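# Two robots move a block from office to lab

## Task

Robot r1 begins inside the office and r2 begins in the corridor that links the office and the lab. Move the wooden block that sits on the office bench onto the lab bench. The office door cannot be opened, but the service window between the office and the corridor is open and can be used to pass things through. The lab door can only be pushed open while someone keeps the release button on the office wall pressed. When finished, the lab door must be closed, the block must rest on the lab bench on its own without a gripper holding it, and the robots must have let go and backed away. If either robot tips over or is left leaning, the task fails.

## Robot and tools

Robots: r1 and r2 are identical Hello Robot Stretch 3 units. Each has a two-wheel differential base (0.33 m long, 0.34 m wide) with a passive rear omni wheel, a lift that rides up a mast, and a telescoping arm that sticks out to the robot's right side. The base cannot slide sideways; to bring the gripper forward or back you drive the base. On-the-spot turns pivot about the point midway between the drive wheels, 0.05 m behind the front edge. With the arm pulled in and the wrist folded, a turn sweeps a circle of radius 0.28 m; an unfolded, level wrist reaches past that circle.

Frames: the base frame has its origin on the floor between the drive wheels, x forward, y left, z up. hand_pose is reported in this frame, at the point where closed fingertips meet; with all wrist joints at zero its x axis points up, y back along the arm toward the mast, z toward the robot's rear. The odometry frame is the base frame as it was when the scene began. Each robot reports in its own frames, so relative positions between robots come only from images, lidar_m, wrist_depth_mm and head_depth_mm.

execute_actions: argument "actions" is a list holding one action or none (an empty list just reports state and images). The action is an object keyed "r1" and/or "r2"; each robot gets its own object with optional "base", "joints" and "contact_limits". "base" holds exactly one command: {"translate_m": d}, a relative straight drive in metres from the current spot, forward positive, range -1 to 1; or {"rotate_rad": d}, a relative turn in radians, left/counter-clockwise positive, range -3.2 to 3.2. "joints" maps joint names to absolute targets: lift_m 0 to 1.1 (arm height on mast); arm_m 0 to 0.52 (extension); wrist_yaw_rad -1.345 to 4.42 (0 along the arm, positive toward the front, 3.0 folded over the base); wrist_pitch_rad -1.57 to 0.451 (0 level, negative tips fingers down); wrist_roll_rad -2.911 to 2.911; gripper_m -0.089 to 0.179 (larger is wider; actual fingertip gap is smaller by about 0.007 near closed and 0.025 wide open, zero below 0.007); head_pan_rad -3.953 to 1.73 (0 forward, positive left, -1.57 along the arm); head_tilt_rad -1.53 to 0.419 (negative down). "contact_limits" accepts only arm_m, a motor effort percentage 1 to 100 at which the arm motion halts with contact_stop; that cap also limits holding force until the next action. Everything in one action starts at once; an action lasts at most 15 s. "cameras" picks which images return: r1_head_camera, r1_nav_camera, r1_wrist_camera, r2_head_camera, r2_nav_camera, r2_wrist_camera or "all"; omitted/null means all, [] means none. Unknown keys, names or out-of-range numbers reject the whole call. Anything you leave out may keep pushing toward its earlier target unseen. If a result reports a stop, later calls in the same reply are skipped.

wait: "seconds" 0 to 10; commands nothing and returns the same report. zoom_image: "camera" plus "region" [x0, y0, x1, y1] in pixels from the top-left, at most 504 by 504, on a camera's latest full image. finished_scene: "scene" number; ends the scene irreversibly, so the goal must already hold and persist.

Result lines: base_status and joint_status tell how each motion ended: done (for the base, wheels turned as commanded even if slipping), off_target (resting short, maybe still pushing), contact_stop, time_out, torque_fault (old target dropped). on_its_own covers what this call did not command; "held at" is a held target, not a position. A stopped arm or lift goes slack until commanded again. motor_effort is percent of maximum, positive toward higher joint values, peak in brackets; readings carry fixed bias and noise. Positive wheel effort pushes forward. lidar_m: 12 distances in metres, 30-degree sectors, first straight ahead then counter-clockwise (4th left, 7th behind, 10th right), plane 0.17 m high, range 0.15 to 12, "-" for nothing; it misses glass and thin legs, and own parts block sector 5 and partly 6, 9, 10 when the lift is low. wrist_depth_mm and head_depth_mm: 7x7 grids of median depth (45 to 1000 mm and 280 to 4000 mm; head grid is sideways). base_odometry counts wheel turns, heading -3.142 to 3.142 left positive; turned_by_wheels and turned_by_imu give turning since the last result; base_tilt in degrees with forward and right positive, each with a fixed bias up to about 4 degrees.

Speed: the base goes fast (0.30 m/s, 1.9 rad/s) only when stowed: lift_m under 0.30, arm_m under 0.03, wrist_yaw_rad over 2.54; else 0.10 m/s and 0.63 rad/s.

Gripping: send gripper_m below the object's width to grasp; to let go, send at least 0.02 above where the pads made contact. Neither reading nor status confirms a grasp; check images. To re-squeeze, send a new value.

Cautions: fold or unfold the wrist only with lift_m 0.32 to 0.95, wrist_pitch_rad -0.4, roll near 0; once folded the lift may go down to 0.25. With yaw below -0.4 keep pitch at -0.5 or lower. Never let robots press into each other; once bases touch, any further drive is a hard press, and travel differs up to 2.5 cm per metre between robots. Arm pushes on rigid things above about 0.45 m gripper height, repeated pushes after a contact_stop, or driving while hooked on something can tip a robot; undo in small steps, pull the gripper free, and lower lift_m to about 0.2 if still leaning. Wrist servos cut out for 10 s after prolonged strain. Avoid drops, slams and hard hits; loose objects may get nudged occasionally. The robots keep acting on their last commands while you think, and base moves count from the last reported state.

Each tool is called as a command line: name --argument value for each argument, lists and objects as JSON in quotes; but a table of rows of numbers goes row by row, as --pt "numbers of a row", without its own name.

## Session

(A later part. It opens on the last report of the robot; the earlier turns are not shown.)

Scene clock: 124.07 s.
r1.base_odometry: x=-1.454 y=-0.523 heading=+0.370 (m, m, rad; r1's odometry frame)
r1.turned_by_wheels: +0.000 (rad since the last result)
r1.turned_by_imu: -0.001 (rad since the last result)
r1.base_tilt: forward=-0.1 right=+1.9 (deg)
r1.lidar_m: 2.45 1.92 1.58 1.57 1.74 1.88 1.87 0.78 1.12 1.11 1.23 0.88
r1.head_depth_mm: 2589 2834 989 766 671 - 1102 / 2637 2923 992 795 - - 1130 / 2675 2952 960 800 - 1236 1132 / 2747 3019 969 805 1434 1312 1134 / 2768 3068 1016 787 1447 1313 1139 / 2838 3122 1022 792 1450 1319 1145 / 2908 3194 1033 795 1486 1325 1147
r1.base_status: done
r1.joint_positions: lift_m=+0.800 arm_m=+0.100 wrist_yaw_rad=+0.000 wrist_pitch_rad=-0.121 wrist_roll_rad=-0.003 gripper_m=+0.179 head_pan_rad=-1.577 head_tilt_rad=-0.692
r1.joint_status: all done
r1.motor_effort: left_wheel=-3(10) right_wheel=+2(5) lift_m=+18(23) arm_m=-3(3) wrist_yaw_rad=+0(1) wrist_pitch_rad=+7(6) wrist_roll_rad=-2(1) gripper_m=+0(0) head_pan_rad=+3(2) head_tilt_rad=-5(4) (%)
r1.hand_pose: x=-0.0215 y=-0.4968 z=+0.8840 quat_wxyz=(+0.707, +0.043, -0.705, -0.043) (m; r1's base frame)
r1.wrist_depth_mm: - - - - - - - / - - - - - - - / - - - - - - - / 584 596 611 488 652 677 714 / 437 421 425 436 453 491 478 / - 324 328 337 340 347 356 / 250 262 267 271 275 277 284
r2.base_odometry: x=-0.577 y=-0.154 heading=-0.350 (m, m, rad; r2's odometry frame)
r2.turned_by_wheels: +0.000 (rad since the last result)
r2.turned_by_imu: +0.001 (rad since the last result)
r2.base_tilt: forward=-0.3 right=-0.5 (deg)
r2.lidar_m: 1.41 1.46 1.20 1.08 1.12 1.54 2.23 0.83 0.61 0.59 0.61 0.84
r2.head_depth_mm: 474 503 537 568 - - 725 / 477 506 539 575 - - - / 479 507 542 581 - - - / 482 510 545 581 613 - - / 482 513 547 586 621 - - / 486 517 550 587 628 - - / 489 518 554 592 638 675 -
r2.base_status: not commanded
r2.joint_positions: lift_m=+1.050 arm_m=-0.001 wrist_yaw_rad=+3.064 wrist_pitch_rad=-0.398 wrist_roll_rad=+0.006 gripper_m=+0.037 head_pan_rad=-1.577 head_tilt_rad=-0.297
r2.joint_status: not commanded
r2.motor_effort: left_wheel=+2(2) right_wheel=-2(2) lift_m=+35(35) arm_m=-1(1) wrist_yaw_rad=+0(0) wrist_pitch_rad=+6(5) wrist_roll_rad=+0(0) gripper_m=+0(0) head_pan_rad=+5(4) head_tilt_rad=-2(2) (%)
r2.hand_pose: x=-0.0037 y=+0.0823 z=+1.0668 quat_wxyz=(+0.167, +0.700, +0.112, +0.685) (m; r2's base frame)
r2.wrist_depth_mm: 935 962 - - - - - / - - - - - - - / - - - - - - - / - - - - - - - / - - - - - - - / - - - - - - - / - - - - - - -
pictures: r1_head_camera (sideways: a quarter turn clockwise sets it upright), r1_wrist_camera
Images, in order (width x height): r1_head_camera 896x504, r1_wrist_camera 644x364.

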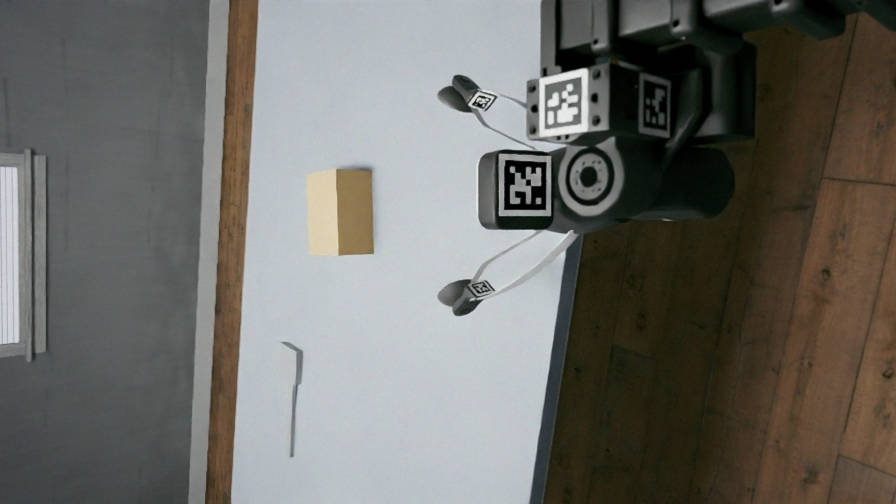

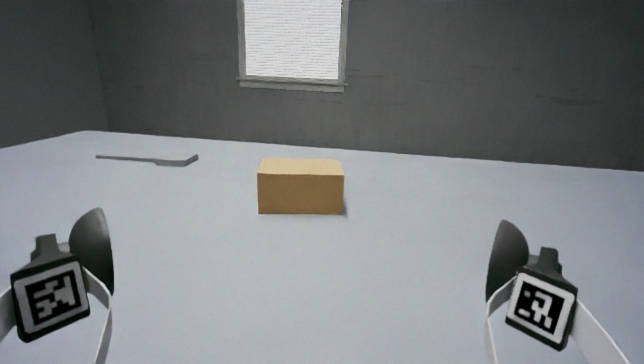

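execute_actions --actions '[{"r1":{"joints":{"wrist_pitch_rad":-0.2,"lift_m":0.745}}}]' --cameras '[]'

execute_actions --actions '[{"r1":{"joints":{"arm_m":0.43}}}]' --cameras '["r1_wrist_camera","r1_head_camera"]'

Scene clock: 128.83 s.
r1.base_odometry: x=-1.454 y=-0.523 heading=+0.370 (m, m, rad; r1's odometry frame)
r1.turned_by_wheels: +0.000 (rad since the last result)
r1.turned_by_imu: +0.000 (rad since the last result)
r1.base_tilt: forward=-0.2 right=+2.0 (deg)
r1.lidar_m: 2.44 1.91 1.58 1.57 1.73 1.87 1.87 0.78 1.12 1.11 1.23 0.88
r1.head_depth_mm: 2593 2854 982 765 645 - 1124 / 2653 2925 991 772 647 - 1118 / 2662 2950 959 778 686 - 1136 / 2737 3040 973 779 737 1310 1134 / 2809 3111 1016 786 1443 1312 1141 / 2856 3145 1022 790 1454 1320 1142 / 2895 3192 1033 797 1488 1329 1148
r1.base_status: not commanded
r1.joint_positions: lift_m=+0.745 arm_m=+0.100 wrist_yaw_rad=+0.000 wrist_pitch_rad=-0.214 wrist_roll_rad=-0.003 gripper_m=+0.179 head_pan_rad=-1.577 head_tilt_rad=-0.692
r1.joint_status: all done
r1.motor_effort: left_wheel=-3(3) right_wheel=+3(3) lift_m=+18(20) arm_m=-3(3) wrist_yaw_rad=+1(0) wrist_pitch_rad=+5(5) wrist_roll_rad=-2(2) gripper_m=-1(1) head_pan_rad=+3(2) head_tilt_rad=-5(5) (%)
r1.hand_pose: x=-0.0215 y=-0.4906 z=+0.8059 quat_wxyz=(+0.704, +0.076, -0.702, -0.076) (m; r1's base frame)
r1.wrist_depth_mm: - - - - - - - / - 899 - - - - - / 461 476 464 463 538 567 588 / 317 322 330 343 349 360 374 / 252 244 247 254 259 277 273 / - 196 200 202 206 208 215 / 157 164 166 168 171 173 177
r2.base_odometry: x=-0.577 y=-0.154 heading=-0.350 (m, m, rad; r2's odometry frame)
r2.turned_by_wheels: +0.000 (rad since the last result)
r2.turned_by_imu: +0.001 (rad since the last result)
r2.base_tilt: forward=-0.3 right=-0.5 (deg)
r2.lidar_m: 1.41 1.47 1.20 1.08 1.12 1.55 2.23 0.83 0.61 0.59 0.61 0.84
r2.head_depth_mm: 475 504 536 568 - - 723 / 477 506 540 575 - - - / 479 510 541 581 - - - / 480 511 543 581 614 - - / 484 513 548 587 619 - - / 485 516 551 590 628 - - / 489 518 552 593 637 676 -
r2.base_status: not commanded
r2.joint_positions: lift_m=+1.050 arm_m=-0.001 wrist_yaw_rad=+3.064 wrist_pitch_rad=-0.398 wrist_roll_rad=+0.006 gripper_m=+0.037 head_pan_rad=-1.577 head_tilt_rad=-0.297
r2.joint_status: not commanded
r2.motor_effort: left_wheel=+2(2) right_wheel=-2(2) lift_m=+35(35) arm_m=-1(1) wrist_yaw_rad=+0(0) wrist_pitch_rad=+6(6) wrist_roll_rad=+0(0) gripper_m=-1(1) head_pan_rad=+5(5) head_tilt_rad=-2(2) (%)
r2.hand_pose: x=-0.0037 y=+0.0823 z=+1.0668 quat_wxyz=(+0.167, +0.700, +0.112, +0.685) (m; r2's base frame)
r2.wrist_depth_mm: 944 966 - - - - - / - - - - - - - / - - - - - - - / - - - - - - - / - - - - - - - / - - - - - - - / - - - - - - -
pictures: none
No camera images: the call's "cameras" was empty. Leave "cameras" out to get every camera's image.

Scene clock: 132.47 s.
r1.base_odometry: x=-1.454 y=-0.523 heading=+0.370 (m, m, rad; r1's odometry frame)
r1.turned_by_wheels: +0.000 (rad since the last result)
r1.turned_by_imu: +0.000 (rad since the last result)
r1.base_tilt: forward=-0.2 right=+1.9 (deg)
r1.lidar_m: 2.44 1.92 1.58 1.56 1.74 1.88 1.86 0.78 1.12 1.11 1.23 0.88
r1.head_depth_mm: 2577 2836 985 780 644 - 1107 / 2631 2912 1040 727 674 1300 1128 / 2685 2948 1094 729 687 1305 1133 / 2741 3038 1050 780 694 1312 1136 / 2801 3083 1013 786 1444 1316 1139 / 2873 3128 1020 792 1452 1319 1144 / 2920 3234 1034 796 1488 1323 1152
r1.base_status: not commanded
r1.joint_positions: lift_m=+0.745 arm_m=+0.430 wrist_yaw_rad=+0.000 wrist_pitch_rad=-0.214 wrist_roll_rad=-0.003 gripper_m=+0.179 head_pan_rad=-1.577 head_tilt_rad=-0.692
r1.joint_status: all done
r1.motor_effort: left_wheel=-2(3) right_wheel=+3(3) lift_m=+18(18) arm_m=+4(1) wrist_yaw_rad=+0(1) wrist_pitch_rad=+4(4) wrist_roll_rad=-2(2) gripper_m=-1(0) head_pan_rad=+3(2) head_tilt_rad=-4(5) (%)
r1.hand_pose: x=-0.0215 y=-0.8198 z=+0.8059 quat_wxyz=(+0.704, +0.076, -0.702, -0.076) (m; r1's base frame)
r1.wrist_depth_mm: - - - - - - - / - - - - - - - / 455 466 489 508 - - - / 312 318 184 189 327 354 370 / 250 144 139 141 152 275 269 / - 142 143 146 152 207 214 / 156 154 154 157 162 171 175
r2.base_odometry: x=-0.577 y=-0.154 heading=-0.350 (m, m, rad; r2's odometry frame)
r2.turned_by_wheels: +0.000 (rad since the last result)
r2.turned_by_imu: +0.001 (rad since the last result)
r2.base_tilt: forward=-0.3 right=-0.4 (deg)
r2.lidar_m: 1.41 1.46 1.20 1.08 1.12 1.54 2.23 0.83 0.61 0.59 0.61 0.84
r2.head_depth_mm: 474 503 536 570 - - 723 / 476 507 538 573 - - - / 479 509 540 580 - - - / 481 510 546 582 615 - - / 483 513 547 584 619 - - / 486 516 550 588 626 - - / 489 517 552 593 634 675 -
r2.base_status: not commanded
r2.joint_positions: lift_m=+1.050 arm_m=-0.001 wrist_yaw_rad=+3.064 wrist_pitch_rad=-0.398 wrist_roll_rad=+0.006 gripper_m=+0.037 head_pan_rad=-1.577 head_tilt_rad=-0.297
r2.joint_status: not commanded
r2.motor_effort: left_wheel=+2(2) right_wheel=-2(1) lift_m=+35(35) arm_m=-1(1) wrist_yaw_rad=+0(0) wrist_pitch_rad=+5(6) wrist_roll_rad=+0(0) gripper_m=+0(0) head_pan_rad=+4(5) head_tilt_rad=-2(2) (%)
r2.hand_pose: x=-0.0037 y=+0.0823 z=+1.0668 quat_wxyz=(+0.167, +0.700, +0.112, +0.685) (m; r2's base frame)
r2.wrist_depth_mm: 954 971 - - - - - / - - - - - - - / - - - - - - - / - - - - - - - / - - - - - - - / - - - - - - - / - - - - - - -
pictures: r1_head_camera (sideways: a quarter turn clockwise sets it upright), r1_wrist_camera
Images, in order (width x height): r1_head_camera 896x504, r1_wrist_camera 644x364.

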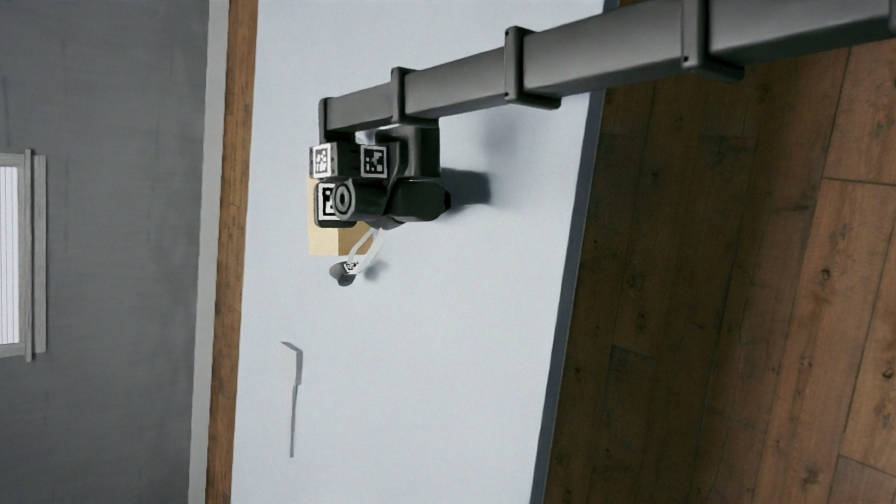

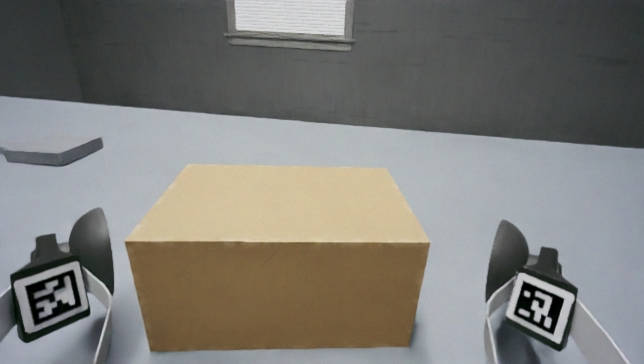

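execute_actions --actions '[{"r1":{"joints":{"arm_m":0.47}}}]' --cameras '[]'

execute_actions --actions '[{"r1":{"joints":{"gripper_m":0.085}}}]' --cameras '["r1_wrist_camera"]'

execute_actions --actions '[{"r1":{"joints":{"lift_m":0.82}}}]' --cameras '["r1_wrist_camera"]'

Scene clock: 136.43 s.
r1.base_odometry: x=-1.454 y=-0.523 heading=+0.370 (m, m, rad; r1's odometry frame)
r1.turned_by_wheels: +0.000 (rad since the last result)
r1.turned_by_imu: +0.000 (rad since the last result)
r1.base_tilt: forward=-0.2 right=+2.0 (deg)
r1.lidar_m: 2.44 1.92 1.57 1.57 1.74 1.88 1.87 0.78 1.12 1.11 1.23 0.88
r1.head_depth_mm: 2580 2872 985 789 653 - 1105 / 2631 2909 1078 749 666 1298 1127 / 2687 2978 1115 751 686 1302 1132 / 2752 3033 1052 780 691 1310 1133 / 2777 3052 1017 784 1447 1314 1139 / 2878 3151 1025 790 1452 1319 1140 / 2928 3204 1032 795 1490 1322 1147
r1.base_status: not commanded
r1.joint_positions: lift_m=+0.745 arm_m=+0.470 wrist_yaw_rad=+0.001 wrist_pitch_rad=-0.214 wrist_roll_rad=-0.003 gripper_m=+0.179 head_pan_rad=-1.577 head_tilt_rad=-0.692
r1.joint_status: all done
r1.motor_effort: left_wheel=-3(3) right_wheel=+2(3) lift_m=+18(18) arm_m=+4(4) wrist_yaw_rad=+1(2) wrist_pitch_rad=+5(5) wrist_roll_rad=-2(1) gripper_m=-1(0) head_pan_rad=+3(2) head_tilt_rad=-4(4) (%)
r1.hand_pose: x=-0.0213 y=-0.8598 z=+0.8059 quat_wxyz=(+0.704, +0.076, -0.702, -0.076) (m; r1's base frame)
r1.wrist_depth_mm: - - - - - - - / - - - - - - - / 454 467 493 512 - - - / 307 320 184 338 345 357 363 / 248 143 138 141 151 274 270 / - 117 115 113 115 207 212 / 155 127 121 116 112 167 175
r2.base_odometry: x=-0.577 y=-0.154 heading=-0.350 (m, m, rad; r2's odometry frame)
r2.turned_by_wheels: +0.000 (rad since the last result)
r2.turned_by_imu: +0.001 (rad since the last result)
r2.base_tilt: forward=-0.3 right=-0.5 (deg)
r2.lidar_m: 1.41 1.46 1.20 1.08 1.12 1.55 2.24 0.83 0.61 0.59 0.61 0.84
r2.head_depth_mm: 475 504 536 568 - - 725 / 477 505 540 578 - - - / 479 508 543 581 - - - / 482 511 543 581 614 - - / 483 514 548 586 619 - - / 485 515 551 588 627 - - / 488 518 553 592 637 674 -
r2.base_status: not commanded
r2.joint_positions: lift_m=+1.050 arm_m=-0.001 wrist_yaw_rad=+3.064 wrist_pitch_rad=-0.398 wrist_roll_rad=+0.006 gripper_m=+0.037 head_pan_rad=-1.577 head_tilt_rad=-0.297
r2.joint_status: not commanded
r2.motor_effort: left_wheel=+1(2) right_wheel=-1(2) lift_m=+35(35) arm_m=-1(1) wrist_yaw_rad=+0(0) wrist_pitch_rad=+6(6) wrist_roll_rad=+0(0) gripper_m=+0(0) head_pan_rad=+4(4) head_tilt_rad=-1(2) (%)
r2.hand_pose: x=-0.0037 y=+0.0823 z=+1.0668 quat_wxyz=(+0.167, +0.700, +0.112, +0.685) (m; r2's base frame)
r2.wrist_depth_mm: 941 945 - - - - - / - - - - - - - / - - - - - - - / - - - - - - - / - - - - - - - / - - - - - - - / - - - - - - -
pictures: none
No camera images: the call's "cameras" was empty. Leave "cameras" out to get every camera's image.

Scene clock: 137.87 s.
r1.base_odometry: x=-1.454 y=-0.523 heading=+0.370 (m, m, rad; r1's odometry frame)
r1.turned_by_wheels: +0.000 (rad since the last result)
r1.turned_by_imu: +0.000 (rad since the last result)
r1.base_tilt: forward=-0.2 right=+1.9 (deg)
r1.lidar_m: 2.45 1.92 1.58 1.57 1.74 1.88 1.87 0.78 1.11 1.11 1.23 0.89
r1.head_depth_mm: 2580 2848 983 789 652 - 1102 / 2638 2914 1078 748 666 1299 1129 / 2661 2976 1110 754 687 1305 1131 / 2727 3056 989 782 692 1305 1138 / 2793 3069 1016 785 1440 1319 1135 / 2848 3133 1027 791 1457 1317 1147 / 2929 3223 1032 796 1490 1327 1152
r1.base_status: not commanded
r1.joint_positions: lift_m=+0.745 arm_m=+0.470 wrist_yaw_rad=-0.001 wrist_pitch_rad=-0.215 wrist_roll_rad=-0.003 gripper_m=+0.086 head_pan_rad=-1.577 head_tilt_rad=-0.692
r1.joint_status: all done
r1.motor_effort: left_wheel=-3(3) right_wheel=+3(3) lift_m=+18(18) arm_m=+3(4) wrist_yaw_rad=+1(2) wrist_pitch_rad=+5(5) wrist_roll_rad=-2(2) gripper_m=-23(99) head_pan_rad=+3(3) head_tilt_rad=-4(4) (%)
r1.hand_pose: x=-0.0216 y=-0.8598 z=+0.8059 quat_wxyz=(+0.704, +0.076, -0.702, -0.076) (m; r1's base frame)
r1.wrist_depth_mm: - - - - - - - / - - - - - - - / 449 467 490 - - - - / 307 316 185 188 348 357 367 / 237 136 138 141 148 276 268 / - 131 124 118 115 - 211 / 156 151 136 126 119 166 176
r2.base_odometry: x=-0.577 y=-0.154 heading=-0.350 (m, m, rad; r2's odometry frame)
r2.turned_by_wheels: +0.000 (rad since the last result)
r2.turned_by_imu: +0.000 (rad since the last result)
r2.base_tilt: forward=-0.3 right=-0.5 (deg)
r2.lidar_m: 1.41 1.46 1.20 1.08 1.12 1.54 2.23 0.83 0.61 0.59 0.61 0.84
r2.head_depth_mm: 476 504 536 568 - - 725 / 477 505 539 575 - - - / 480 509 543 579 - - - / 483 511 544 584 614 - - / 482 513 546 586 620 - - / 485 516 551 590 627 - - / 487 517 553 592 635 676 -
r2.base_status: not commanded
r2.joint_positions: lift_m=+1.050 arm_m=-0.001 wrist_yaw_rad=+3.064 wrist_pitch_rad=-0.398 wrist_roll_rad=+0.006 gripper_m=+0.037 head_pan_rad=-1.577 head_tilt_rad=-0.297
r2.joint_status: not commanded
r2.motor_effort: left_wheel=+2(2) right_wheel=-1(1) lift_m=+35(36) arm_m=-1(1) wrist_yaw_rad=+0(0) wrist_pitch_rad=+5(6) wrist_roll_rad=+0(0) gripper_m=+0(0) head_pan_rad=+5(5) head_tilt_rad=-2(2) (%)
r2.hand_pose: x=-0.0037 y=+0.0823 z=+1.0668 quat_wxyz=(+0.167, +0.700, +0.112, +0.685) (m; r2's base frame)
r2.wrist_depth_mm: 929 962 - - - - - / - - - - - - - / - - - - - - - / - - - - - - - / - - - - - - - / - - - - - - - / - - - - - - -
pictures: r1_wrist_camera
Images, in order (width x height): r1_wrist_camera 644x364.

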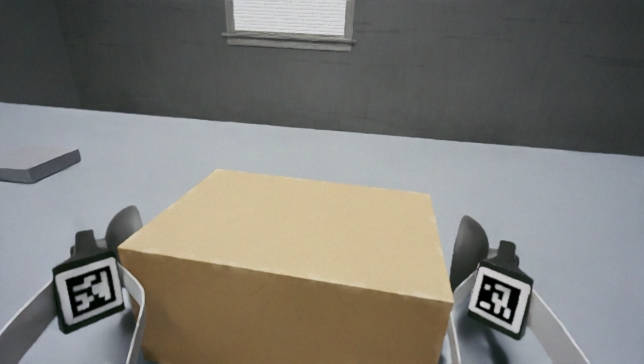

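Scene clock: 139.37 s.
r1.base_odometry: x=-1.454 y=-0.523 heading=+0.370 (m, m, rad; r1's odometry frame)
r1.turned_by_wheels: +0.000 (rad since the last result)
r1.turned_by_imu: +0.000 (rad since the last result)
r1.base_tilt: forward=-0.1 right=+1.9 (deg)
r1.lidar_m: 2.44 1.92 1.57 1.57 1.73 1.87 1.87 0.78 1.12 1.11 1.23 0.89
r1.head_depth_mm: 2585 2863 1007 - - 1269 1121 / 2639 2936 - 761 665 1299 1125 / 2684 2982 - 775 687 1304 1126 / 2751 3037 933 781 692 1309 1138 / 2791 3081 1017 785 1444 1315 1140 / 2845 3139 1024 790 1451 1321 1142 / 2918 3203 1033 793 1497 1328 1147
r1.base_status: not commanded
r1.joint_positions: lift_m=+0.820 arm_m=+0.470 wrist_yaw_rad=-0.001 wrist_pitch_rad=-0.234 wrist_roll_rad=-0.003 gripper_m=+0.092 head_pan_rad=-1.577 head_tilt_rad=-0.692
r1.joint_status: all done
r1.on_its_own: gripper_m is held at +0.091, not at your +0.085, by its stall guard, which is still easing
r1.motor_effort: left_wheel=-3(3) right_wheel=+3(3) lift_m=+28(31) arm_m=+3(4) wrist_yaw_rad=+0(1) wrist_pitch_rad=+10(11) wrist_roll_rad=-2(2) gripper_m=-21(25) head_pan_rad=+2(3) head_tilt_rad=-4(5) (%)
r1.hand_pose: x=-0.0216 y=-0.8583 z=+0.8756 quat_wxyz=(+0.703, +0.083, -0.701, -0.083) (m; r1's base frame)
r1.wrist_depth_mm: - - - - - - - / - - - - - - - / - - - - - - - / 456 467 482 490 502 - - / 339 143 179 371 385 408 399 / 295 130 125 120 116 325 318 / 235 130 123 118 112 250 265
r2.base_odometry: x=-0.577 y=-0.154 heading=-0.350 (m, m, rad; r2's odometry frame)
r2.turned_by_wheels: +0.000 (rad since the last result)
r2.turned_by_imu: +0.000 (rad since the last result)
r2.base_tilt: forward=-0.2 right=-0.5 (deg)
r2.lidar_m: 1.41 1.46 1.20 1.08 1.12 1.54 2.23 0.83 0.61 0.59 0.61 0.84
r2.head_depth_mm: 474 504 535 568 - - 726 / 477 505 537 574 - - - / 479 507 542 578 - - - / 481 510 543 583 614 - - / 483 513 547 586 619 - - / 484 517 550 589 627 - - / 488 519 551 593 636 674 -
r2.base_status: not commanded
r2.joint_positions: lift_m=+1.050 arm_m=-0.001 wrist_yaw_rad=+3.064 wrist_pitch_rad=-0.398 wrist_roll_rad=+0.006 gripper_m=+0.037 head_pan_rad=-1.577 head_tilt_rad=-0.297
r2.joint_status: not commanded
r2.motor_effort: left_wheel=+2(2) right_wheel=-1(2) lift_m=+35(35) arm_m=-1(1) wrist_yaw_rad=+0(1) wrist_pitch_rad=+6(6) wrist_roll_rad=+0(0) gripper_m=+0(0) head_pan_rad=+4(5) head_tilt_rad=-2(0) (%)
r2.hand_pose: x=-0.0037 y=+0.0823 z=+1.0668 quat_wxyz=(+0.167, +0.700, +0.112, +0.685) (m; r2's base frame)
r2.wrist_depth_mm: 948 972 - - - - - / - - - - - - - / - - - - - - - / - - - - - - - / - - - - - - - / - - - - - - - / - - - - - - -
pictures: r1_wrist_camera
Images, in order (width x height): r1_wrist_camera 644x364.

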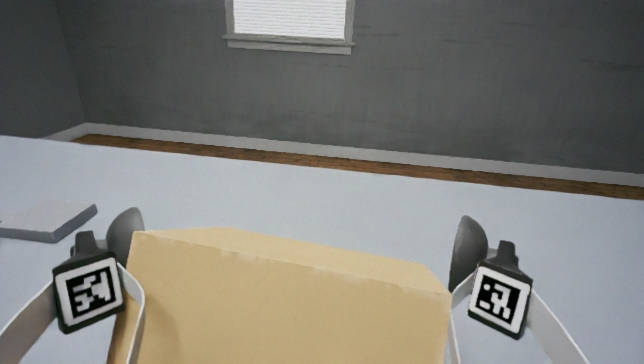

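execute_actions --actions '[{"r1":{"joints":{"gripper_m":0.095}}}]' --cameras '["r1_wrist_camera","r1_head_camera"]'

Scene clock: 142.03 s.
r1.base_odometry: x=-1.454 y=-0.523 heading=+0.370 (m, m, rad; r1's odometry frame)
r1.turned_by_wheels: +0.000 (rad since the last result)
r1.turned_by_imu: +0.000 (rad since the last result)
r1.base_tilt: forward=-0.2 right=+1.9 (deg)
r1.lidar_m: 2.44 1.92 1.58 1.57 1.74 1.88 1.87 0.78 1.12 1.11 1.23 0.89
r1.head_depth_mm: 2565 2857 1005 - - 1265 1126 / 2630 2927 - 759 666 1299 1130 / 2690 2997 - 775 688 1304 1133 / 2742 3056 931 781 690 1305 1135 / 2794 3085 1014 783 1446 1312 1138 / 2854 3117 1022 789 1447 1320 1145 / 2899 3227 1032 793 1491 1323 1151
r1.base_status: not commanded
r1.joint_positions: lift_m=+0.820 arm_m=+0.470 wrist_yaw_rad=-0.001 wrist_pitch_rad=-0.234 wrist_roll_rad=-0.003 gripper_m=+0.096 head_pan_rad=-1.577 head_tilt_rad=-0.692
r1.joint_status: all done
r1.motor_effort: left_wheel=-3(3) right_wheel=+4(3) lift_m=+28(28) arm_m=+3(3) wrist_yaw_rad=+0(1) wrist_pitch_rad=+11(11) wrist_roll_rad=-1(2) gripper_m=-21(18) head_pan_rad=+3(2) head_tilt_rad=-4(4) (%)
r1.hand_pose: x=-0.0216 y=-0.8583 z=+0.8756 quat_wxyz=(+0.703, +0.083, -0.701, -0.083) (m; r1's base frame)
r1.wrist_depth_mm: - - - - - - - / - - - - - - - / - - - - - - - / 456 464 475 494 505 - - / 339 144 180 371 382 410 397 / 295 131 125 120 117 - 317 / 233 130 123 117 113 250 263
r2.base_odometry: x=-0.577 y=-0.154 heading=-0.350 (m, m, rad; r2's odometry frame)
r2.turned_by_wheels: +0.000 (rad since the last result)
r2.turned_by_imu: +0.001 (rad since the last result)
r2.base_tilt: forward=-0.3 right=-0.5 (deg)
r2.lidar_m: 1.41 1.46 1.20 1.08 1.12 1.54 2.23 0.83 0.61 0.59 0.61 0.84
r2.head_depth_mm: 475 504 536 569 - - 721 / 478 505 540 575 - - - / 480 510 542 582 - - - / 482 512 546 581 616 - - / 483 513 547 586 620 - - / 487 515 550 588 628 - - / 487 517 551 591 638 677 -
r2.base_status: not commanded
r2.joint_positions: lift_m=+1.050 arm_m=-0.001 wrist_yaw_rad=+3.064 wrist_pitch_rad=-0.398 wrist_roll_rad=+0.006 gripper_m=+0.037 head_pan_rad=-1.577 head_tilt_rad=-0.297
r2.joint_status: not commanded
r2.motor_effort: left_wheel=+2(2) right_wheel=-2(1) lift_m=+36(35) arm_m=+0(1) wrist_yaw_rad=+0(0) wrist_pitch_rad=+6(6) wrist_roll_rad=+0(0) gripper_m=+0(1) head_pan_rad=+5(5) head_tilt_rad=-2(2) (%)
r2.hand_pose: x=-0.0037 y=+0.0823 z=+1.0668 quat_wxyz=(+0.167, +0.700, +0.112, +0.685) (m; r2's base frame)
r2.wrist_depth_mm: 935 959 - - - - - / - - - - - - - / - - - - - - - / - - - - - - - / - - - - - - - / - - - - - - - / - - - - - - -
pictures: r1_head_camera (sideways: a quarter turn clockwise sets it upright), r1_wrist_camera
Images, in order (width x height): r1_head_camera 896x504, r1_wrist_camera 644x364.

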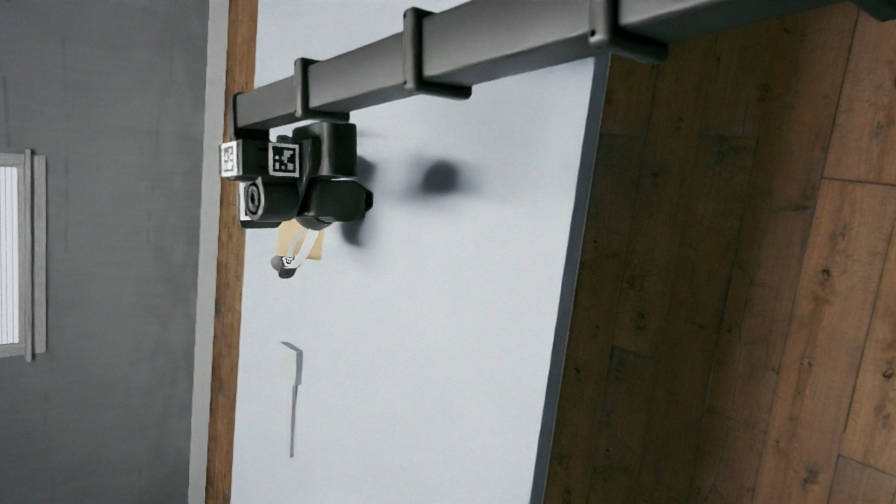

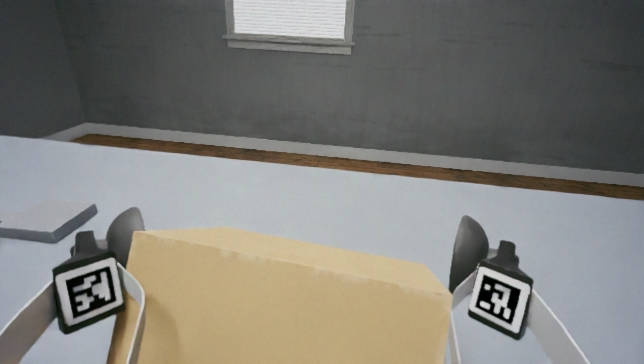

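execute_actions --actions '[{"r1":{"joints":{"lift_m":1.02}},"r2":{"joints":{"wrist_yaw_rad":0,"wrist_pitch_rad":-0.4,"gripper_m":0.15}}}]' --cameras '["r1_wrist_camera"]'

execute_actions --actions '[{"r1":{"base":{"rotate_rad":-0.2},"joints":{"arm_m":0.0}},"r2":{"joints":{"wrist_pitch_rad":0,"lift_m":1.08}}}]' --cameras '["r1_wrist_camera"]'

execute_actions --actions '[{"r1":{"base":{"translate_m":1.0},"joints":{"head_pan_rad":-0.6,"head_tilt_rad":-0.3}},"r2":{"base":{"translate_m":-0.6}}}]' --cameras '["r1_wrist_camera","r1_nav_camera","r2_head_camera","r2_wrist_camera"]'

Scene clock: 155.30 s.
r1.base_odometry: x=-1.454 y=-0.523 heading=+0.370 (m, m, rad; r1's odometry frame)
r1.turned_by_wheels: +0.000 (rad since the last result)
r1.turned_by_imu: +0.001 (rad since the last result)
r1.base_tilt: forward=-0.1 right=+1.9 (deg)
r1.lidar_m: 2.44 1.92 1.58 1.57 1.73 1.88 1.87 0.78 1.12 1.11 1.23 0.89
r1.head_depth_mm: - 2858 983 767 646 1293 1122 / - 2927 990 771 666 1295 1127 / - 3019 1001 776 687 1306 1133 / 2697 3033 1008 780 691 1310 1131 / 2799 3115 1015 785 1442 1319 1143 / 2882 3140 1022 790 1455 1317 1146 / 2915 3190 1031 795 1491 1327 1147
r1.base_status: not commanded
r1.joint_positions: lift_m=+1.020 arm_m=+0.470 wrist_yaw_rad=-0.001 wrist_pitch_rad=-0.234 wrist_roll_rad=-0.003 gripper_m=+0.096 head_pan_rad=-1.577 head_tilt_rad=-0.692
r1.joint_status: all done
r1.motor_effort: left_wheel=-3(3) right_wheel=+2(3) lift_m=+28(31) arm_m=+3(3) wrist_yaw_rad=+1(1) wrist_pitch_rad=+10(10) wrist_roll_rad=-1(2) gripper_m=-20(20) head_pan_rad=+3(2) head_tilt_rad=-5(4) (%)
r1.hand_pose: x=-0.0216 y=-0.8583 z=+1.0756 quat_wxyz=(+0.703, +0.083, -0.701, -0.083) (m; r1's base frame)
r1.wrist_depth_mm: - - - - - - - / - - - - - - - / - - - - - - - / - - - - - - - / - 144 179 - - - - / 575 131 125 120 117 - - / 449 129 123 117 112 490 521
r2.base_odometry: x=-0.577 y=-0.154 heading=-0.350 (m, m, rad; r2's odometry frame)
r2.turned_by_wheels: +0.000 (rad since the last result)
r2.turned_by_imu: +0.001 (rad since the last result)
r2.base_tilt: forward=-0.3 right=-0.5 (deg)
r2.lidar_m: 1.41 1.47 1.21 1.08 1.12 1.54 2.23 0.83 0.61 0.59 0.61 0.84
r2.head_depth_mm: 474 504 536 567 - - - / 476 506 539 574 - - - / 479 509 539 579 - - - / 479 511 544 581 623 665 748 / 483 512 546 586 630 688 743 / 485 516 549 587 634 684 747 / 487 519 551 593 637 690 752
r2.base_status: not commanded
r2.joint_positions: lift_m=+1.050 arm_m=-0.001 wrist_yaw_rad=+0.002 wrist_pitch_rad=-0.411 wrist_roll_rad=+0.006 gripper_m=+0.150 head_pan_rad=-1.577 head_tilt_rad=-0.297
r2.joint_status: all done
r2.motor_effort: left_wheel=+2(2) right_wheel=-2(1) lift_m=+35(35) arm_m=-1(1) wrist_yaw_rad=-2(1) wrist_pitch_rad=+5(5) wrist_roll_rad=+0(0) gripper_m=+0(89) head_pan_rad=+5(4) head_tilt_rad=-2(1) (%)
r2.hand_pose: x=-0.0210 y=-0.3692 z=+1.0637 quat_wxyz=(+0.691, +0.145, -0.694, -0.144) (m; r2's base frame)
r2.wrist_depth_mm: 307 305 306 306 305 303 301 / 335 334 331 333 333 330 - / 365 364 362 365 361 360 651 / 404 406 402 399 399 395 517 / 453 437 452 447 447 422 407 / 506 - 507 501 508 - 344 / 592 602 583 578 579 593 301
pictures: r1_wrist_camera
Images, in order (width x height): r1_wrist_camera 644x364.

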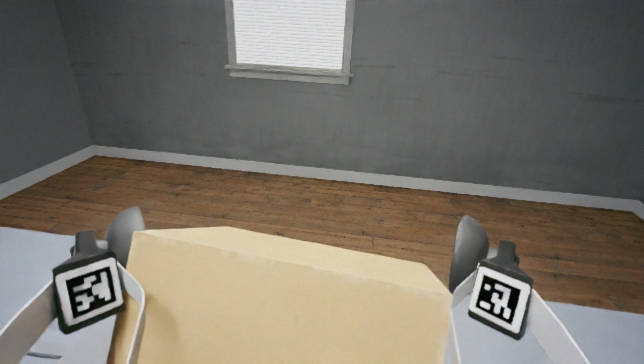

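Scene clock: 159.93 s.
r1.base_odometry: x=-1.454 y=-0.523 heading=+0.170 (m, m, rad; r1's odometry frame)
r1.turned_by_wheels: -0.200 (rad since the last result)
r1.turned_by_imu: -0.202 (rad since the last result)
r1.base_tilt: forward=-0.2 right=+1.9 (deg)
r1.lidar_m: 2.45 2.29 1.64 1.57 1.62 1.95 1.87 0.78 1.16 1.11 1.14 0.89
r1.head_depth_mm: 2684 2972 - - - 1241 1123 / 2679 2975 - - - - 1129 / 2689 2976 - - - - 1128 / 2659 2963 1010 374 692 1311 1138 / 2669 2968 1063 763 694 1311 1140 / 2672 3010 1022 791 700 1321 1142 / 2682 2991 1028 795 703 1326 1151
r1.base_status: done
r1.joint_positions: lift_m=+1.020 arm_m=+0.002 wrist_yaw_rad=+0.000 wrist_pitch_rad=-0.234 wrist_roll_rad=-0.003 gripper_m=+0.096 head_pan_rad=-1.577 head_tilt_rad=-0.692
r1.joint_status: all done
joint sent to its limit — the command would take r1.arm_m past its lower limit, so that joint was sent only as far as its limit.
r1.motor_effort: left_wheel=+2(11) right_wheel=-2(9) lift_m=+28(29) arm_m=-3(7) wrist_yaw_rad=+1(1) wrist_pitch_rad=+10(11) wrist_roll_rad=-2(2) gripper_m=-20(20) head_pan_rad=+3(3) head_tilt_rad=-4(4) (%)
r1.hand_pose: x=-0.0216 y=-0.3909 z=+1.0756 quat_wxyz=(+0.704, +0.083, -0.701, -0.083) (m; r1's base frame)
r1.wrist_depth_mm: - - - - - - - / - - - - - - - / - - - - - - - / 930 953 947 - - - - / 708 143 179 746 766 812 - / 585 130 126 120 117 - 629 / 467 129 123 117 113 498 530
r2.base_odometry: x=-0.577 y=-0.154 heading=-0.350 (m, m, rad; r2's odometry frame)
r2.turned_by_wheels: +0.000 (rad since the last result)
r2.turned_by_imu: +0.001 (rad since the last result)
r2.base_tilt: forward=-0.3 right=-0.5 (deg)
r2.lidar_m: 1.41 1.47 1.20 1.08 1.12 1.54 2.24 0.83 0.61 0.59 0.61 0.84
r2.head_depth_mm: 475 504 532 - - - - / 478 505 533 - - - - / 477 508 535 - - - - / 482 512 541 584 - 680 734 / 482 513 546 580 633 680 742 / 486 515 551 588 634 686 746 / 488 517 553 591 637 690 751
r2.base_status: not commanded
r2.joint_positions: lift_m=+1.080 arm_m=-0.001 wrist_yaw_rad=+0.002 wrist_pitch_rad=-0.024 wrist_roll_rad=+0.006 gripper_m=+0.150 head_pan_rad=-1.577 head_tilt_rad=-0.297
r2.joint_status: all done
r2.motor_effort: left_wheel=+2(2) right_wheel=-1(1) lift_m=+34(39) arm_m=-1(1) wrist_yaw_rad=-1(2) wrist_pitch_rad=+10(10) wrist_roll_rad=+0(0) gripper_m=+0(0) head_pan_rad=+5(4) head_tilt_rad=-2(3) (%)
r2.hand_pose: x=-0.0209 y=-0.3995 z=+1.1879 quat_wxyz=(+0.705, +0.010, -0.709, -0.008) (m; r2's base frame)
r2.wrist_depth_mm: 325 324 323 321 321 323 321 / 331 335 335 330 330 329 - / 341 341 342 340 340 337 - / 354 353 351 351 347 349 - / 361 359 362 358 360 361 - / 377 - 372 376 372 - 688 / 384 384 385 381 384 382 514
pictures: r1_wrist_camera
Images, in order (width x height): r1_wrist_camera 644x364.

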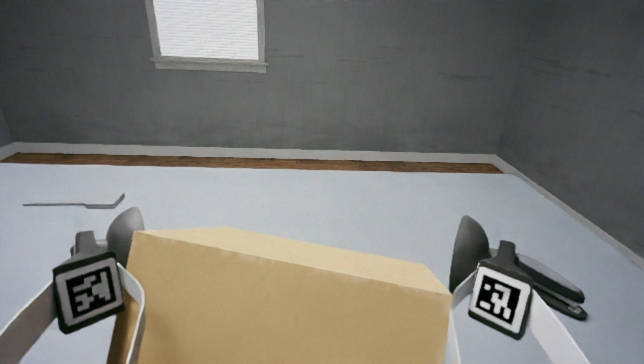

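Scene clock: 170.90 s.
r1.base_odometry: x=-0.469 y=-0.354 heading=+0.170 (m, m, rad; r1's odometry frame)
r1.turned_by_wheels: +0.000 (rad since the last result)
r1.turned_by_imu: +0.007 (rad since the last result)
r1.base_tilt: forward=-0.1 right=+1.9 (deg)
r1.lidar_m: 1.44 1.47 1.66 1.59 1.64 2.22 2.87 1.58 0.49 1.10 2.08 1.50
r1.head_depth_mm: 1795 1932 2100 2292 2344 1752 1396 / 1680 1828 1907 2078 2168 1747 1396 / 1606 3723 3886 1903 2046 1759 1402 / 1744 3524 3671 1743 1881 1767 1401 / 3021 3139 3319 1606 1728 1763 1409 / 1535 2990 1456 1513 1617 1672 1410 / 1211 1270 1342 1413 1506 1594 1425
r1.base_status: done
r1.joint_positions: lift_m=+1.020 arm_m=+0.002 wrist_yaw_rad=+0.000 wrist_pitch_rad=-0.234 wrist_roll_rad=-0.003 gripper_m=+0.096 head_pan_rad=-0.607 head_tilt_rad=-0.310
r1.joint_status: all done
r1.motor_effort: left_wheel=+1(8) right_wheel=-2(3) lift_m=+29(28) arm_m=-3(3) wrist_yaw_rad=+1(0) wrist_pitch_rad=+11(11) wrist_roll_rad=-1(1) gripper_m=-21(21) head_pan_rad=+2(28) head_tilt_rad=+6(34) (%)
r1.hand_pose: x=-0.0216 y=-0.3909 z=+1.0756 quat_wxyz=(+0.704, +0.083, -0.701, -0.083) (m; r1's base frame)
r1.wrist_depth_mm: - - - - - - - / - - - - - - - / - - - - - - - / - - - - - - - / - 144 179 - 760 809 785 / - 131 125 120 116 - 626 / - 129 123 117 112 499 524
r2.base_odometry: x=-1.141 y=+0.051 heading=-0.350 (m, m, rad; r2's odometry frame)
r2.turned_by_wheels: +0.000 (rad since the last result)
r2.turned_by_imu: +0.004 (rad since the last result)
r2.base_tilt: forward=-0.3 right=-0.5 (deg)
r2.lidar_m: 2.01 1.64 1.12 1.08 1.12 1.55 2.17 0.83 0.61 0.59 0.61 0.84
r2.head_depth_mm: - - - - - - - / - - - - - - - / - - - - - - - / - - - - - 555 449 / - - - - 729 555 448 / - - - - 763 550 443 / - - - 3486 718 547 459
r2.base_status: done
r2.joint_positions: lift_m=+1.080 arm_m=-0.001 wrist_yaw_rad=+0.002 wrist_pitch_rad=-0.024 wrist_roll_rad=+0.006 gripper_m=+0.150 head_pan_rad=-1.577 head_tilt_rad=-0.297
r2.joint_status: not commanded
r2.motor_effort: left_wheel=+3(3) right_wheel=-2(4) lift_m=+35(34) arm_m=-1(1) wrist_yaw_rad=-1(2) wrist_pitch_rad=+10(10) wrist_roll_rad=-1(0) gripper_m=+0(0) head_pan_rad=+5(5) head_tilt_rad=-2(1) (%)
r2.hand_pose: x=-0.0210 y=-0.3995 z=+1.1880 quat_wxyz=(+0.705, +0.009, -0.709, -0.008) (m; r2's base frame)
r2.wrist_depth_mm: 369 - - - - - - / 372 - - - - - - / 370 - - - - - - / 361 - - - - - - / 365 - - - - - - / 364 - 672 674 671 - - / 383 478 507 511 515 488 516
pictures: r1_nav_camera (sideways: a quarter turn counterclockwise sets it upright), r1_wrist_camera, r2_head_camera (sideways: a quarter turn clockwise sets it upright), r2_wrist_camera
Images, in order (width x height): r1_nav_camera 672x504, r1_wrist_camera 644x364, r2_head_camera 896x504, r2_wrist_camera 644x364.

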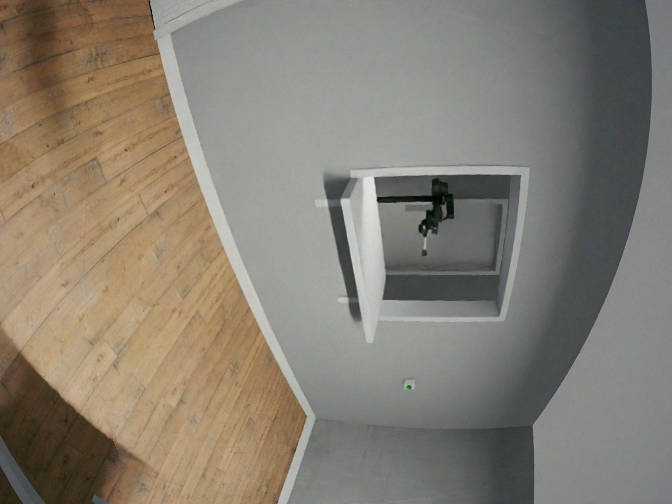

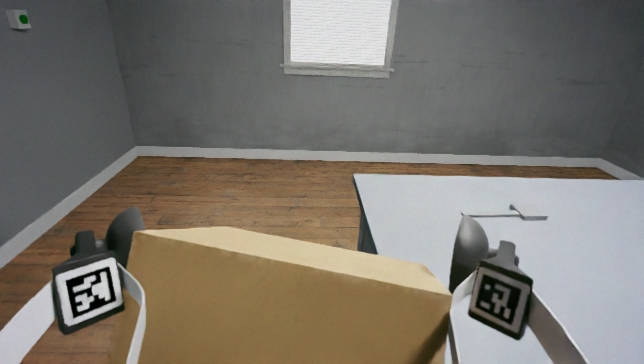

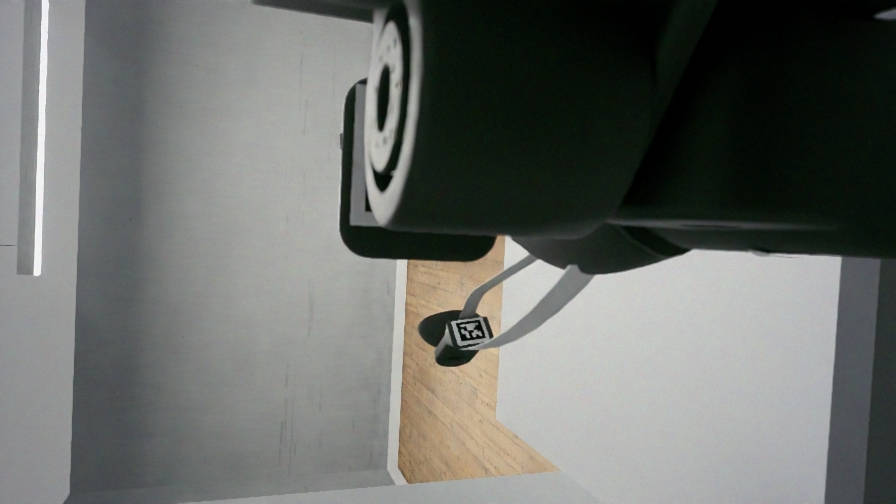

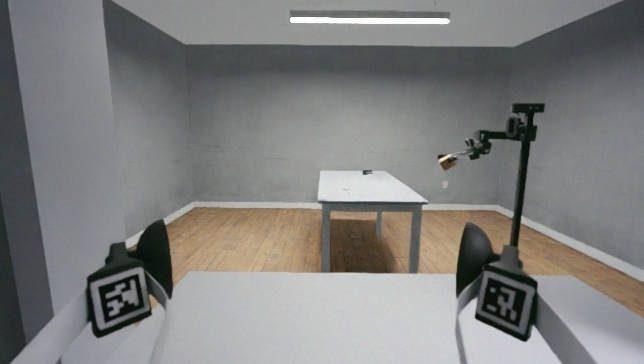

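execute_actions --actions '[{"r1":{"base":{"translate_m":0.72},"joints":{"wrist_yaw_rad":1.5,"lift_m":1.07}},"r2":{"base":{"translate_m":-0.2}}}]' --cameras '["r1_wrist_camera"]'

execute_actions --actions '[{"r1":{"base":{"rotate_rad":1.56},"joints":{"head_pan_rad":-2.2,"head_tilt_rad":-0.4}}}]' --cameras '["r1_nav_camera","r1_head_camera"]'

Scene clock: 184.57 s.
r1.base_odometry: x=+0.241 y=-0.232 heading=+0.170 (m, m, rad; r1's odometry frame)
r1.turned_by_wheels: +0.000 (rad since the last result)
r1.turned_by_imu: +0.006 (rad since the last result)
r1.base_tilt: forward=-0.2 right=+1.9 (deg)
r1.lidar_m: 0.72 0.74 0.98 1.60 1.66 2.24 2.40 1.03 1.42 2.98 1.03 0.75
r1.head_depth_mm: 3155 3327 3538 1103 841 - - / 2947 3148 3357 1113 850 - - / 2783 2956 3148 1040 987 - - / 698 742 791 848 915 955 - / 660 698 739 791 847 880 983 / 622 655 694 735 784 826 911 / 589 619 652 689 731 777 833
r1.base_status: done
r1.joint_positions: lift_m=+1.070 arm_m=+0.002 wrist_yaw_rad=+1.498 wrist_pitch_rad=-0.234 wrist_roll_rad=-0.003 gripper_m=+0.096 head_pan_rad=-0.607 head_tilt_rad=-0.310
r1.joint_status: all done
r1.motor_effort: left_wheel=+1(8) right_wheel=+0(5) lift_m=+28(31) arm_m=-3(3) wrist_yaw_rad=+1(3) wrist_pitch_rad=+11(11) wrist_roll_rad=-1(1) gripper_m=-20(20) head_pan_rad=+2(3) head_tilt_rad=+6(6) (%)
r1.hand_pose: x=+0.2216 y=-0.1650 z=+1.1255 quat_wxyz=(+0.572, +0.538, -0.457, +0.419) (m; r1's base frame)
r1.wrist_depth_mm: 550 569 595 591 613 - - / 592 606 625 646 663 - - / 625 653 657 687 703 - - / 668 701 703 737 756 780 826 / 722 143 180 790 821 616 595 / 759 130 126 120 117 - 992 / 868 130 123 117 113 - -
r2.base_odometry: x=-1.329 y=+0.120 heading=-0.350 (m, m, rad; r2's odometry frame)
r2.turned_by_wheels: +0.000 (rad since the last result)
r2.turned_by_imu: +0.003 (rad since the last result)
r2.base_tilt: forward=-0.3 right=-0.5 (deg)
r2.lidar_m: 2.20 1.64 1.13 1.09 1.13 1.55 2.16 0.83 0.60 0.58 0.61 0.83
r2.head_depth_mm: 3973 - - - - - - / 3998 - - - - - - / - - - - - - - / - - - 2601 - 557 449 / - - - - 728 554 448 / - - - - 758 550 445 / - - - 3990 755 547 458
r2.base_status: done
r2.joint_positions: lift_m=+1.080 arm_m=-0.001 wrist_yaw_rad=+0.002 wrist_pitch_rad=-0.024 wrist_roll_rad=+0.006 gripper_m=+0.150 head_pan_rad=-1.577 head_tilt_rad=-0.297
r2.joint_status: not commanded
r2.motor_effort: left_wheel=+2(2) right_wheel=-2(5) lift_m=+35(35) arm_m=-1(0) wrist_yaw_rad=-1(1) wrist_pitch_rad=+11(10) wrist_roll_rad=+0(0) gripper_m=+0(0) head_pan_rad=+5(5) head_tilt_rad=-2(2) (%)
r2.hand_pose: x=-0.0210 y=-0.3995 z=+1.1880 quat_wxyz=(+0.705, +0.009, -0.709, -0.008) (m; r2's base frame)
r2.wrist_depth_mm: - - - - - - - / - - - - - - 448 / - - - - - - 446 / - - - - - - 443 / - - - - - - 439 / - - 677 673 680 - 442 / 499 481 501 509 509 487 419
pictures: r1_wrist_camera
Images, in order (width x height): r1_wrist_camera 644x364.

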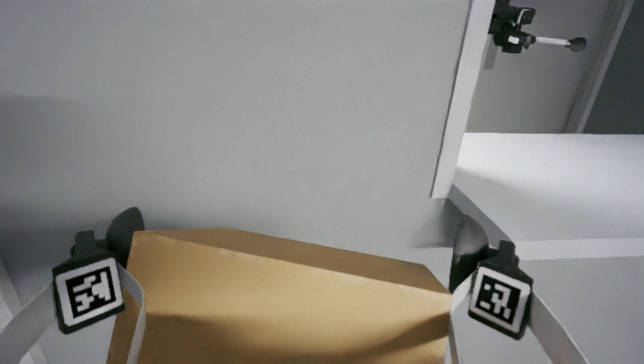

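Scene clock: 188.03 s.
r1.base_odometry: x=+0.241 y=-0.232 heading=+1.730 (m, m, rad; r1's odometry frame)
r1.turned_by_wheels: +1.560 (rad since the last result)
r1.turned_by_imu: +1.584 (rad since the last result)
r1.base_tilt: forward=-0.2 right=+1.9 (deg)
r1.lidar_m: 1.60 1.65 2.24 2.40 1.55 1.42 3.04 1.04 0.75 0.72 0.74 0.98
r1.head_depth_mm: 3105 3264 - - 1417 1504 1304 / 2956 3059 - - 1231 1371 1310 / 2772 2925 - - 1099 1220 1278 / 702 743 - - 991 1094 1218 / 663 695 - - 928 990 1103 / 623 654 - - - 908 1036 / 591 616 - - - - -
r1.base_status: done
r1.joint_positions: lift_m=+1.070 arm_m=+0.002 wrist_yaw_rad=+1.499 wrist_pitch_rad=-0.234 wrist_roll_rad=-0.003 gripper_m=+0.096 head_pan_rad=-2.193 head_tilt_rad=-0.395
r1.joint_status: all done
r1.motor_effort: left_wheel=-3(9) right_wheel=+4(8) lift_m=+28(28) arm_m=-3(3) wrist_yaw_rad=+2(1) wrist_pitch_rad=+11(11) wrist_roll_rad=-2(2) gripper_m=-20(20) head_pan_rad=-3(28) head_tilt_rad=-3(15) (%)
r1.hand_pose: x=+0.2216 y=-0.1649 z=+1.1255 quat_wxyz=(+0.572, +0.538, -0.457, +0.419) (m; r1's base frame)
r1.wrist_depth_mm: - - - - - 848 606 / - - - - - 856 606 / - - - - - 870 608 / - - - - - 869 606 / - 144 180 - - 804 603 / - 130 126 120 117 - 591 / - 130 123 117 112 917 598
r2.base_odometry: x=-1.329 y=+0.120 heading=-0.350 (m, m, rad; r2's odometry frame)
r2.turned_by_wheels: +0.000 (rad since the last result)
r2.turned_by_imu: +0.001 (rad since the last result)
r2.base_tilt: forward=-0.3 right=-0.5 (deg)
r2.lidar_m: 2.21 1.64 1.12 1.08 1.13 1.55 2.16 0.82 0.61 0.59 0.61 0.84
r2.head_depth_mm: - - - - - - - / - - - - - - - / - - - - - - - / - - - 2579 - 558 450 / - - - - 728 554 448 / - - - - 758 550 444 / - - - - 753 546 457
r2.base_status: not commanded
r2.joint_positions: lift_m=+1.080 arm_m=-0.001 wrist_yaw_rad=+0.002 wrist_pitch_rad=-0.024 wrist_roll_rad=+0.006 gripper_m=+0.150 head_pan_rad=-1.577 head_tilt_rad=-0.297
r2.joint_status: not commanded
r2.motor_effort: left_wheel=+1(2) right_wheel=-1(2) lift_m=+35(35) arm_m=-1(0) wrist_yaw_rad=-2(1) wrist_pitch_rad=+10(10) wrist_roll_rad=+0(0) gripper_m=+0(0) head_pan_rad=+5(4) head_tilt_rad=-3(2) (%)
r2.hand_pose: x=-0.0210 y=-0.3995 z=+1.1880 quat_wxyz=(+0.705, +0.009, -0.709, -0.008) (m; r2's base frame)
r2.wrist_depth_mm: - - - - - - - / - - - - - - 443 / - - - - - - 441 / - - - - - - 439 / - - - - - - 441 / - - 673 677 677 - 443 / 499 481 506 508 511 486 420
pictures: r1_head_camera (sideways: a quarter turn clockwise sets it upright), r1_nav_camera (sideways: a quarter turn counterclockwise sets it upright)
Images, in order (width x height): r1_head_camera 896x504, r1_nav_camera 672x504.

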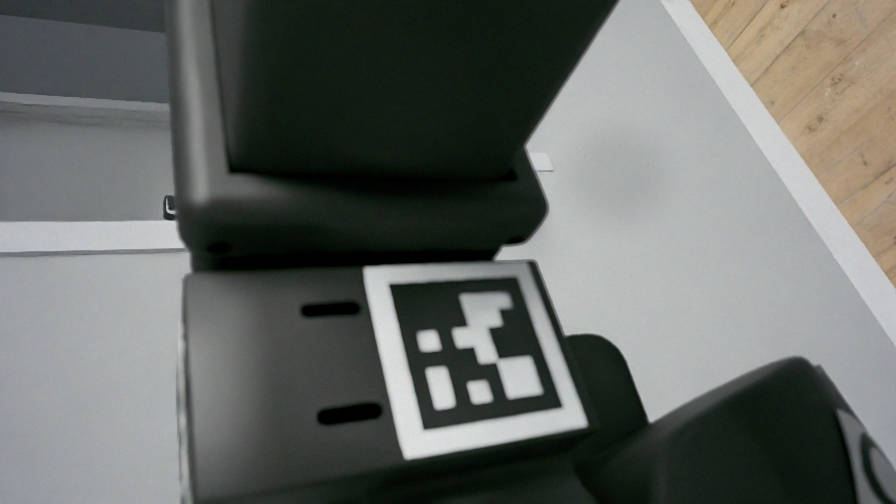

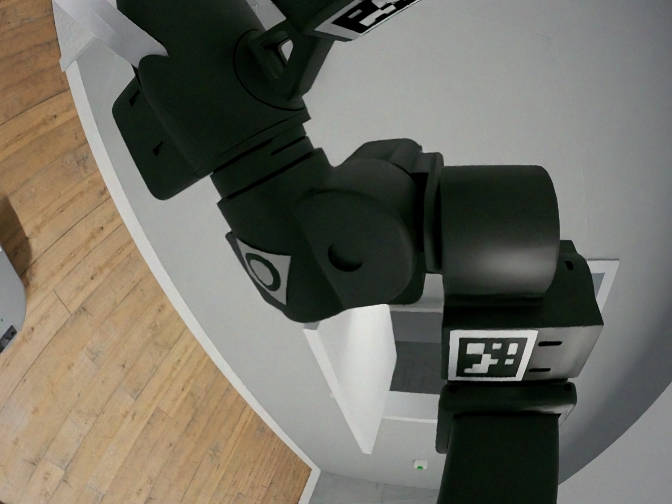

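execute_actions --actions '[{"r1":{"base":{"translate_m":-1.0},"joints":{"head_pan_rad":-1.2,"head_tilt_rad":-0.5}}}]' --cameras '["r1_nav_camera","r1_head_camera","r2_wrist_camera"]'

Scene clock: 201.87 s.
r1.base_odometry: x=+0.399 y=-1.219 heading=+1.730 (m, m, rad; r1's odometry frame)
r1.turned_by_wheels: +0.000 (rad since the last result)
r1.turned_by_imu: -0.005 (rad since the last result)
r1.base_tilt: forward=-0.1 right=+1.9 (deg)
r1.lidar_m: 2.60 2.69 1.05 0.91 3.12 2.25 2.15 1.08 0.77 0.74 0.76 1.03
r1.head_depth_mm: 1170 2173 1470 733 580 - - / 2078 2265 2391 737 593 - - / 2167 2362 2531 - - - 1179 / 2246 2488 2654 - - - 1214 / 2309 2470 948 - - - 1214 / 713 777 854 935 - 1383 1220 / 724 804 910 1029 - - 1223
r1.base_status: done
r1.joint_positions: lift_m=+1.070 arm_m=+0.002 wrist_yaw_rad=+1.499 wrist_pitch_rad=-0.234 wrist_roll_rad=-0.003 gripper_m=+0.096 head_pan_rad=-1.207 head_tilt_rad=-0.493
r1.joint_status: all done
r1.motor_effort: left_wheel=-2(11) right_wheel=+2(3) lift_m=+28(29) arm_m=-3(3) wrist_yaw_rad=+1(1) wrist_pitch_rad=+11(11) wrist_roll_rad=-1(1) gripper_m=-20(21) head_pan_rad=+3(30) head_tilt_rad=-3(16) (%)
r1.hand_pose: x=+0.2216 y=-0.1649 z=+1.1255 quat_wxyz=(+0.572, +0.538, -0.457, +0.419) (m; r1's base frame)
r1.wrist_depth_mm: - - - - - 908 647 / - - - - - 919 652 / - - - - - 906 642 / - - - - - 930 652 / - 143 178 - - 891 594 / - 130 125 120 117 - 474 / - 130 123 118 113 973 404
r2.base_odometry: x=-1.329 y=+0.120 heading=-0.350 (m, m, rad; r2's odometry frame)
r2.turned_by_wheels: +0.000 (rad since the last result)
r2.turned_by_imu: +0.003 (rad since the last result)
r2.base_tilt: forward=-0.3 right=-0.6 (deg)
r2.lidar_m: 2.21 1.64 1.12 1.09 1.12 1.55 2.16 0.82 0.61 0.58 0.61 0.84
r2.head_depth_mm: - - - - - - - / 3979 - - - - - - / - - - - - - - / - - 1268 2451 - 557 450 / - - - - 727 554 448 / - - - - 759 551 444 / - - - - 752 546 456
r2.base_status: not commanded
r2.joint_positions: lift_m=+1.080 arm_m=-0.001 wrist_yaw_rad=+0.002 wrist_pitch_rad=-0.024 wrist_roll_rad=+0.006 gripper_m=+0.150 head_pan_rad=-1.577 head_tilt_rad=-0.297
r2.joint_status: not commanded
r2.motor_effort: left_wheel=+2(2) right_wheel=-2(2) lift_m=+35(35) arm_m=-1(1) wrist_yaw_rad=-1(1) wrist_pitch_rad=+10(10) wrist_roll_rad=+0(0) gripper_m=-1(0) head_pan_rad=+5(5) head_tilt_rad=-2(0) (%)
r2.hand_pose: x=-0.0210 y=-0.3995 z=+1.1880 quat_wxyz=(+0.705, +0.009, -0.709, -0.008) (m; r2's base frame)
r2.wrist_depth_mm: - - - - - - - / - - - - - - 448 / - - - - - - 445 / - - - - - - 445 / - - - - - - 443 / - - 681 674 669 - 440 / 501 481 507 513 508 488 415
pictures: r1_head_camera (sideways: a quarter turn clockwise sets it upright), r1_nav_camera (sideways: a quarter turn counterclockwise sets it upright), r2_wrist_camera
Images, in order (width x height): r1_head_camera 896x504, r1_nav_camera 672x504, r2_wrist_camera 644x364.

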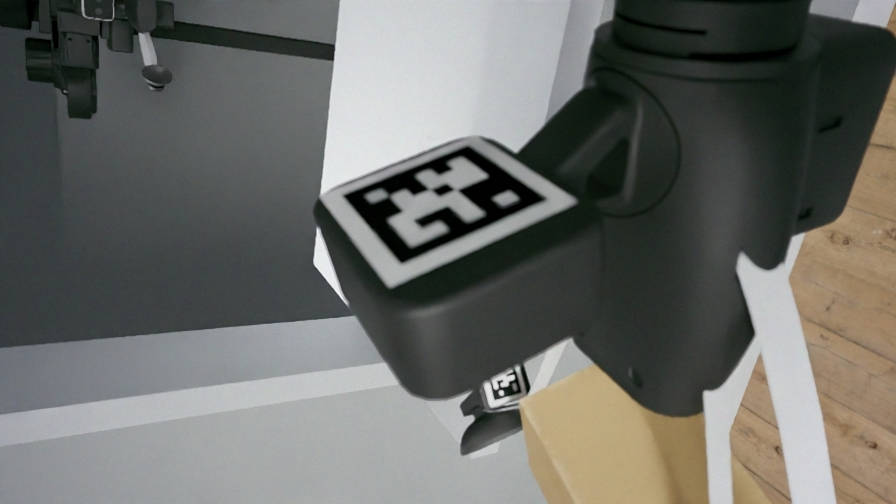

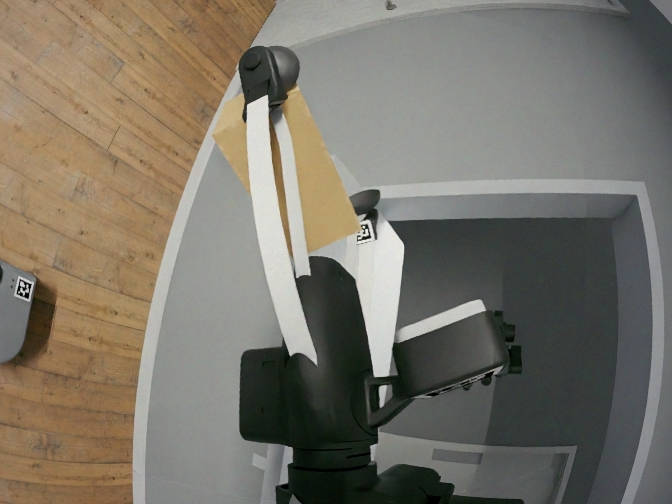

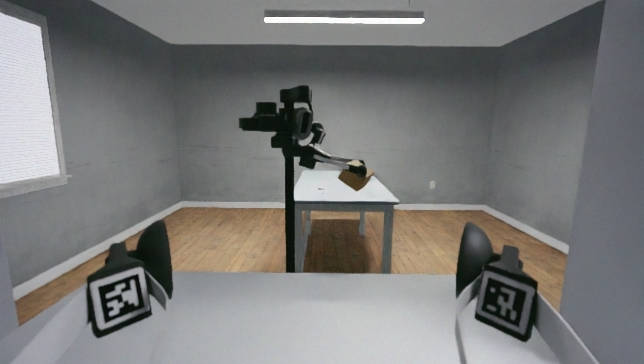

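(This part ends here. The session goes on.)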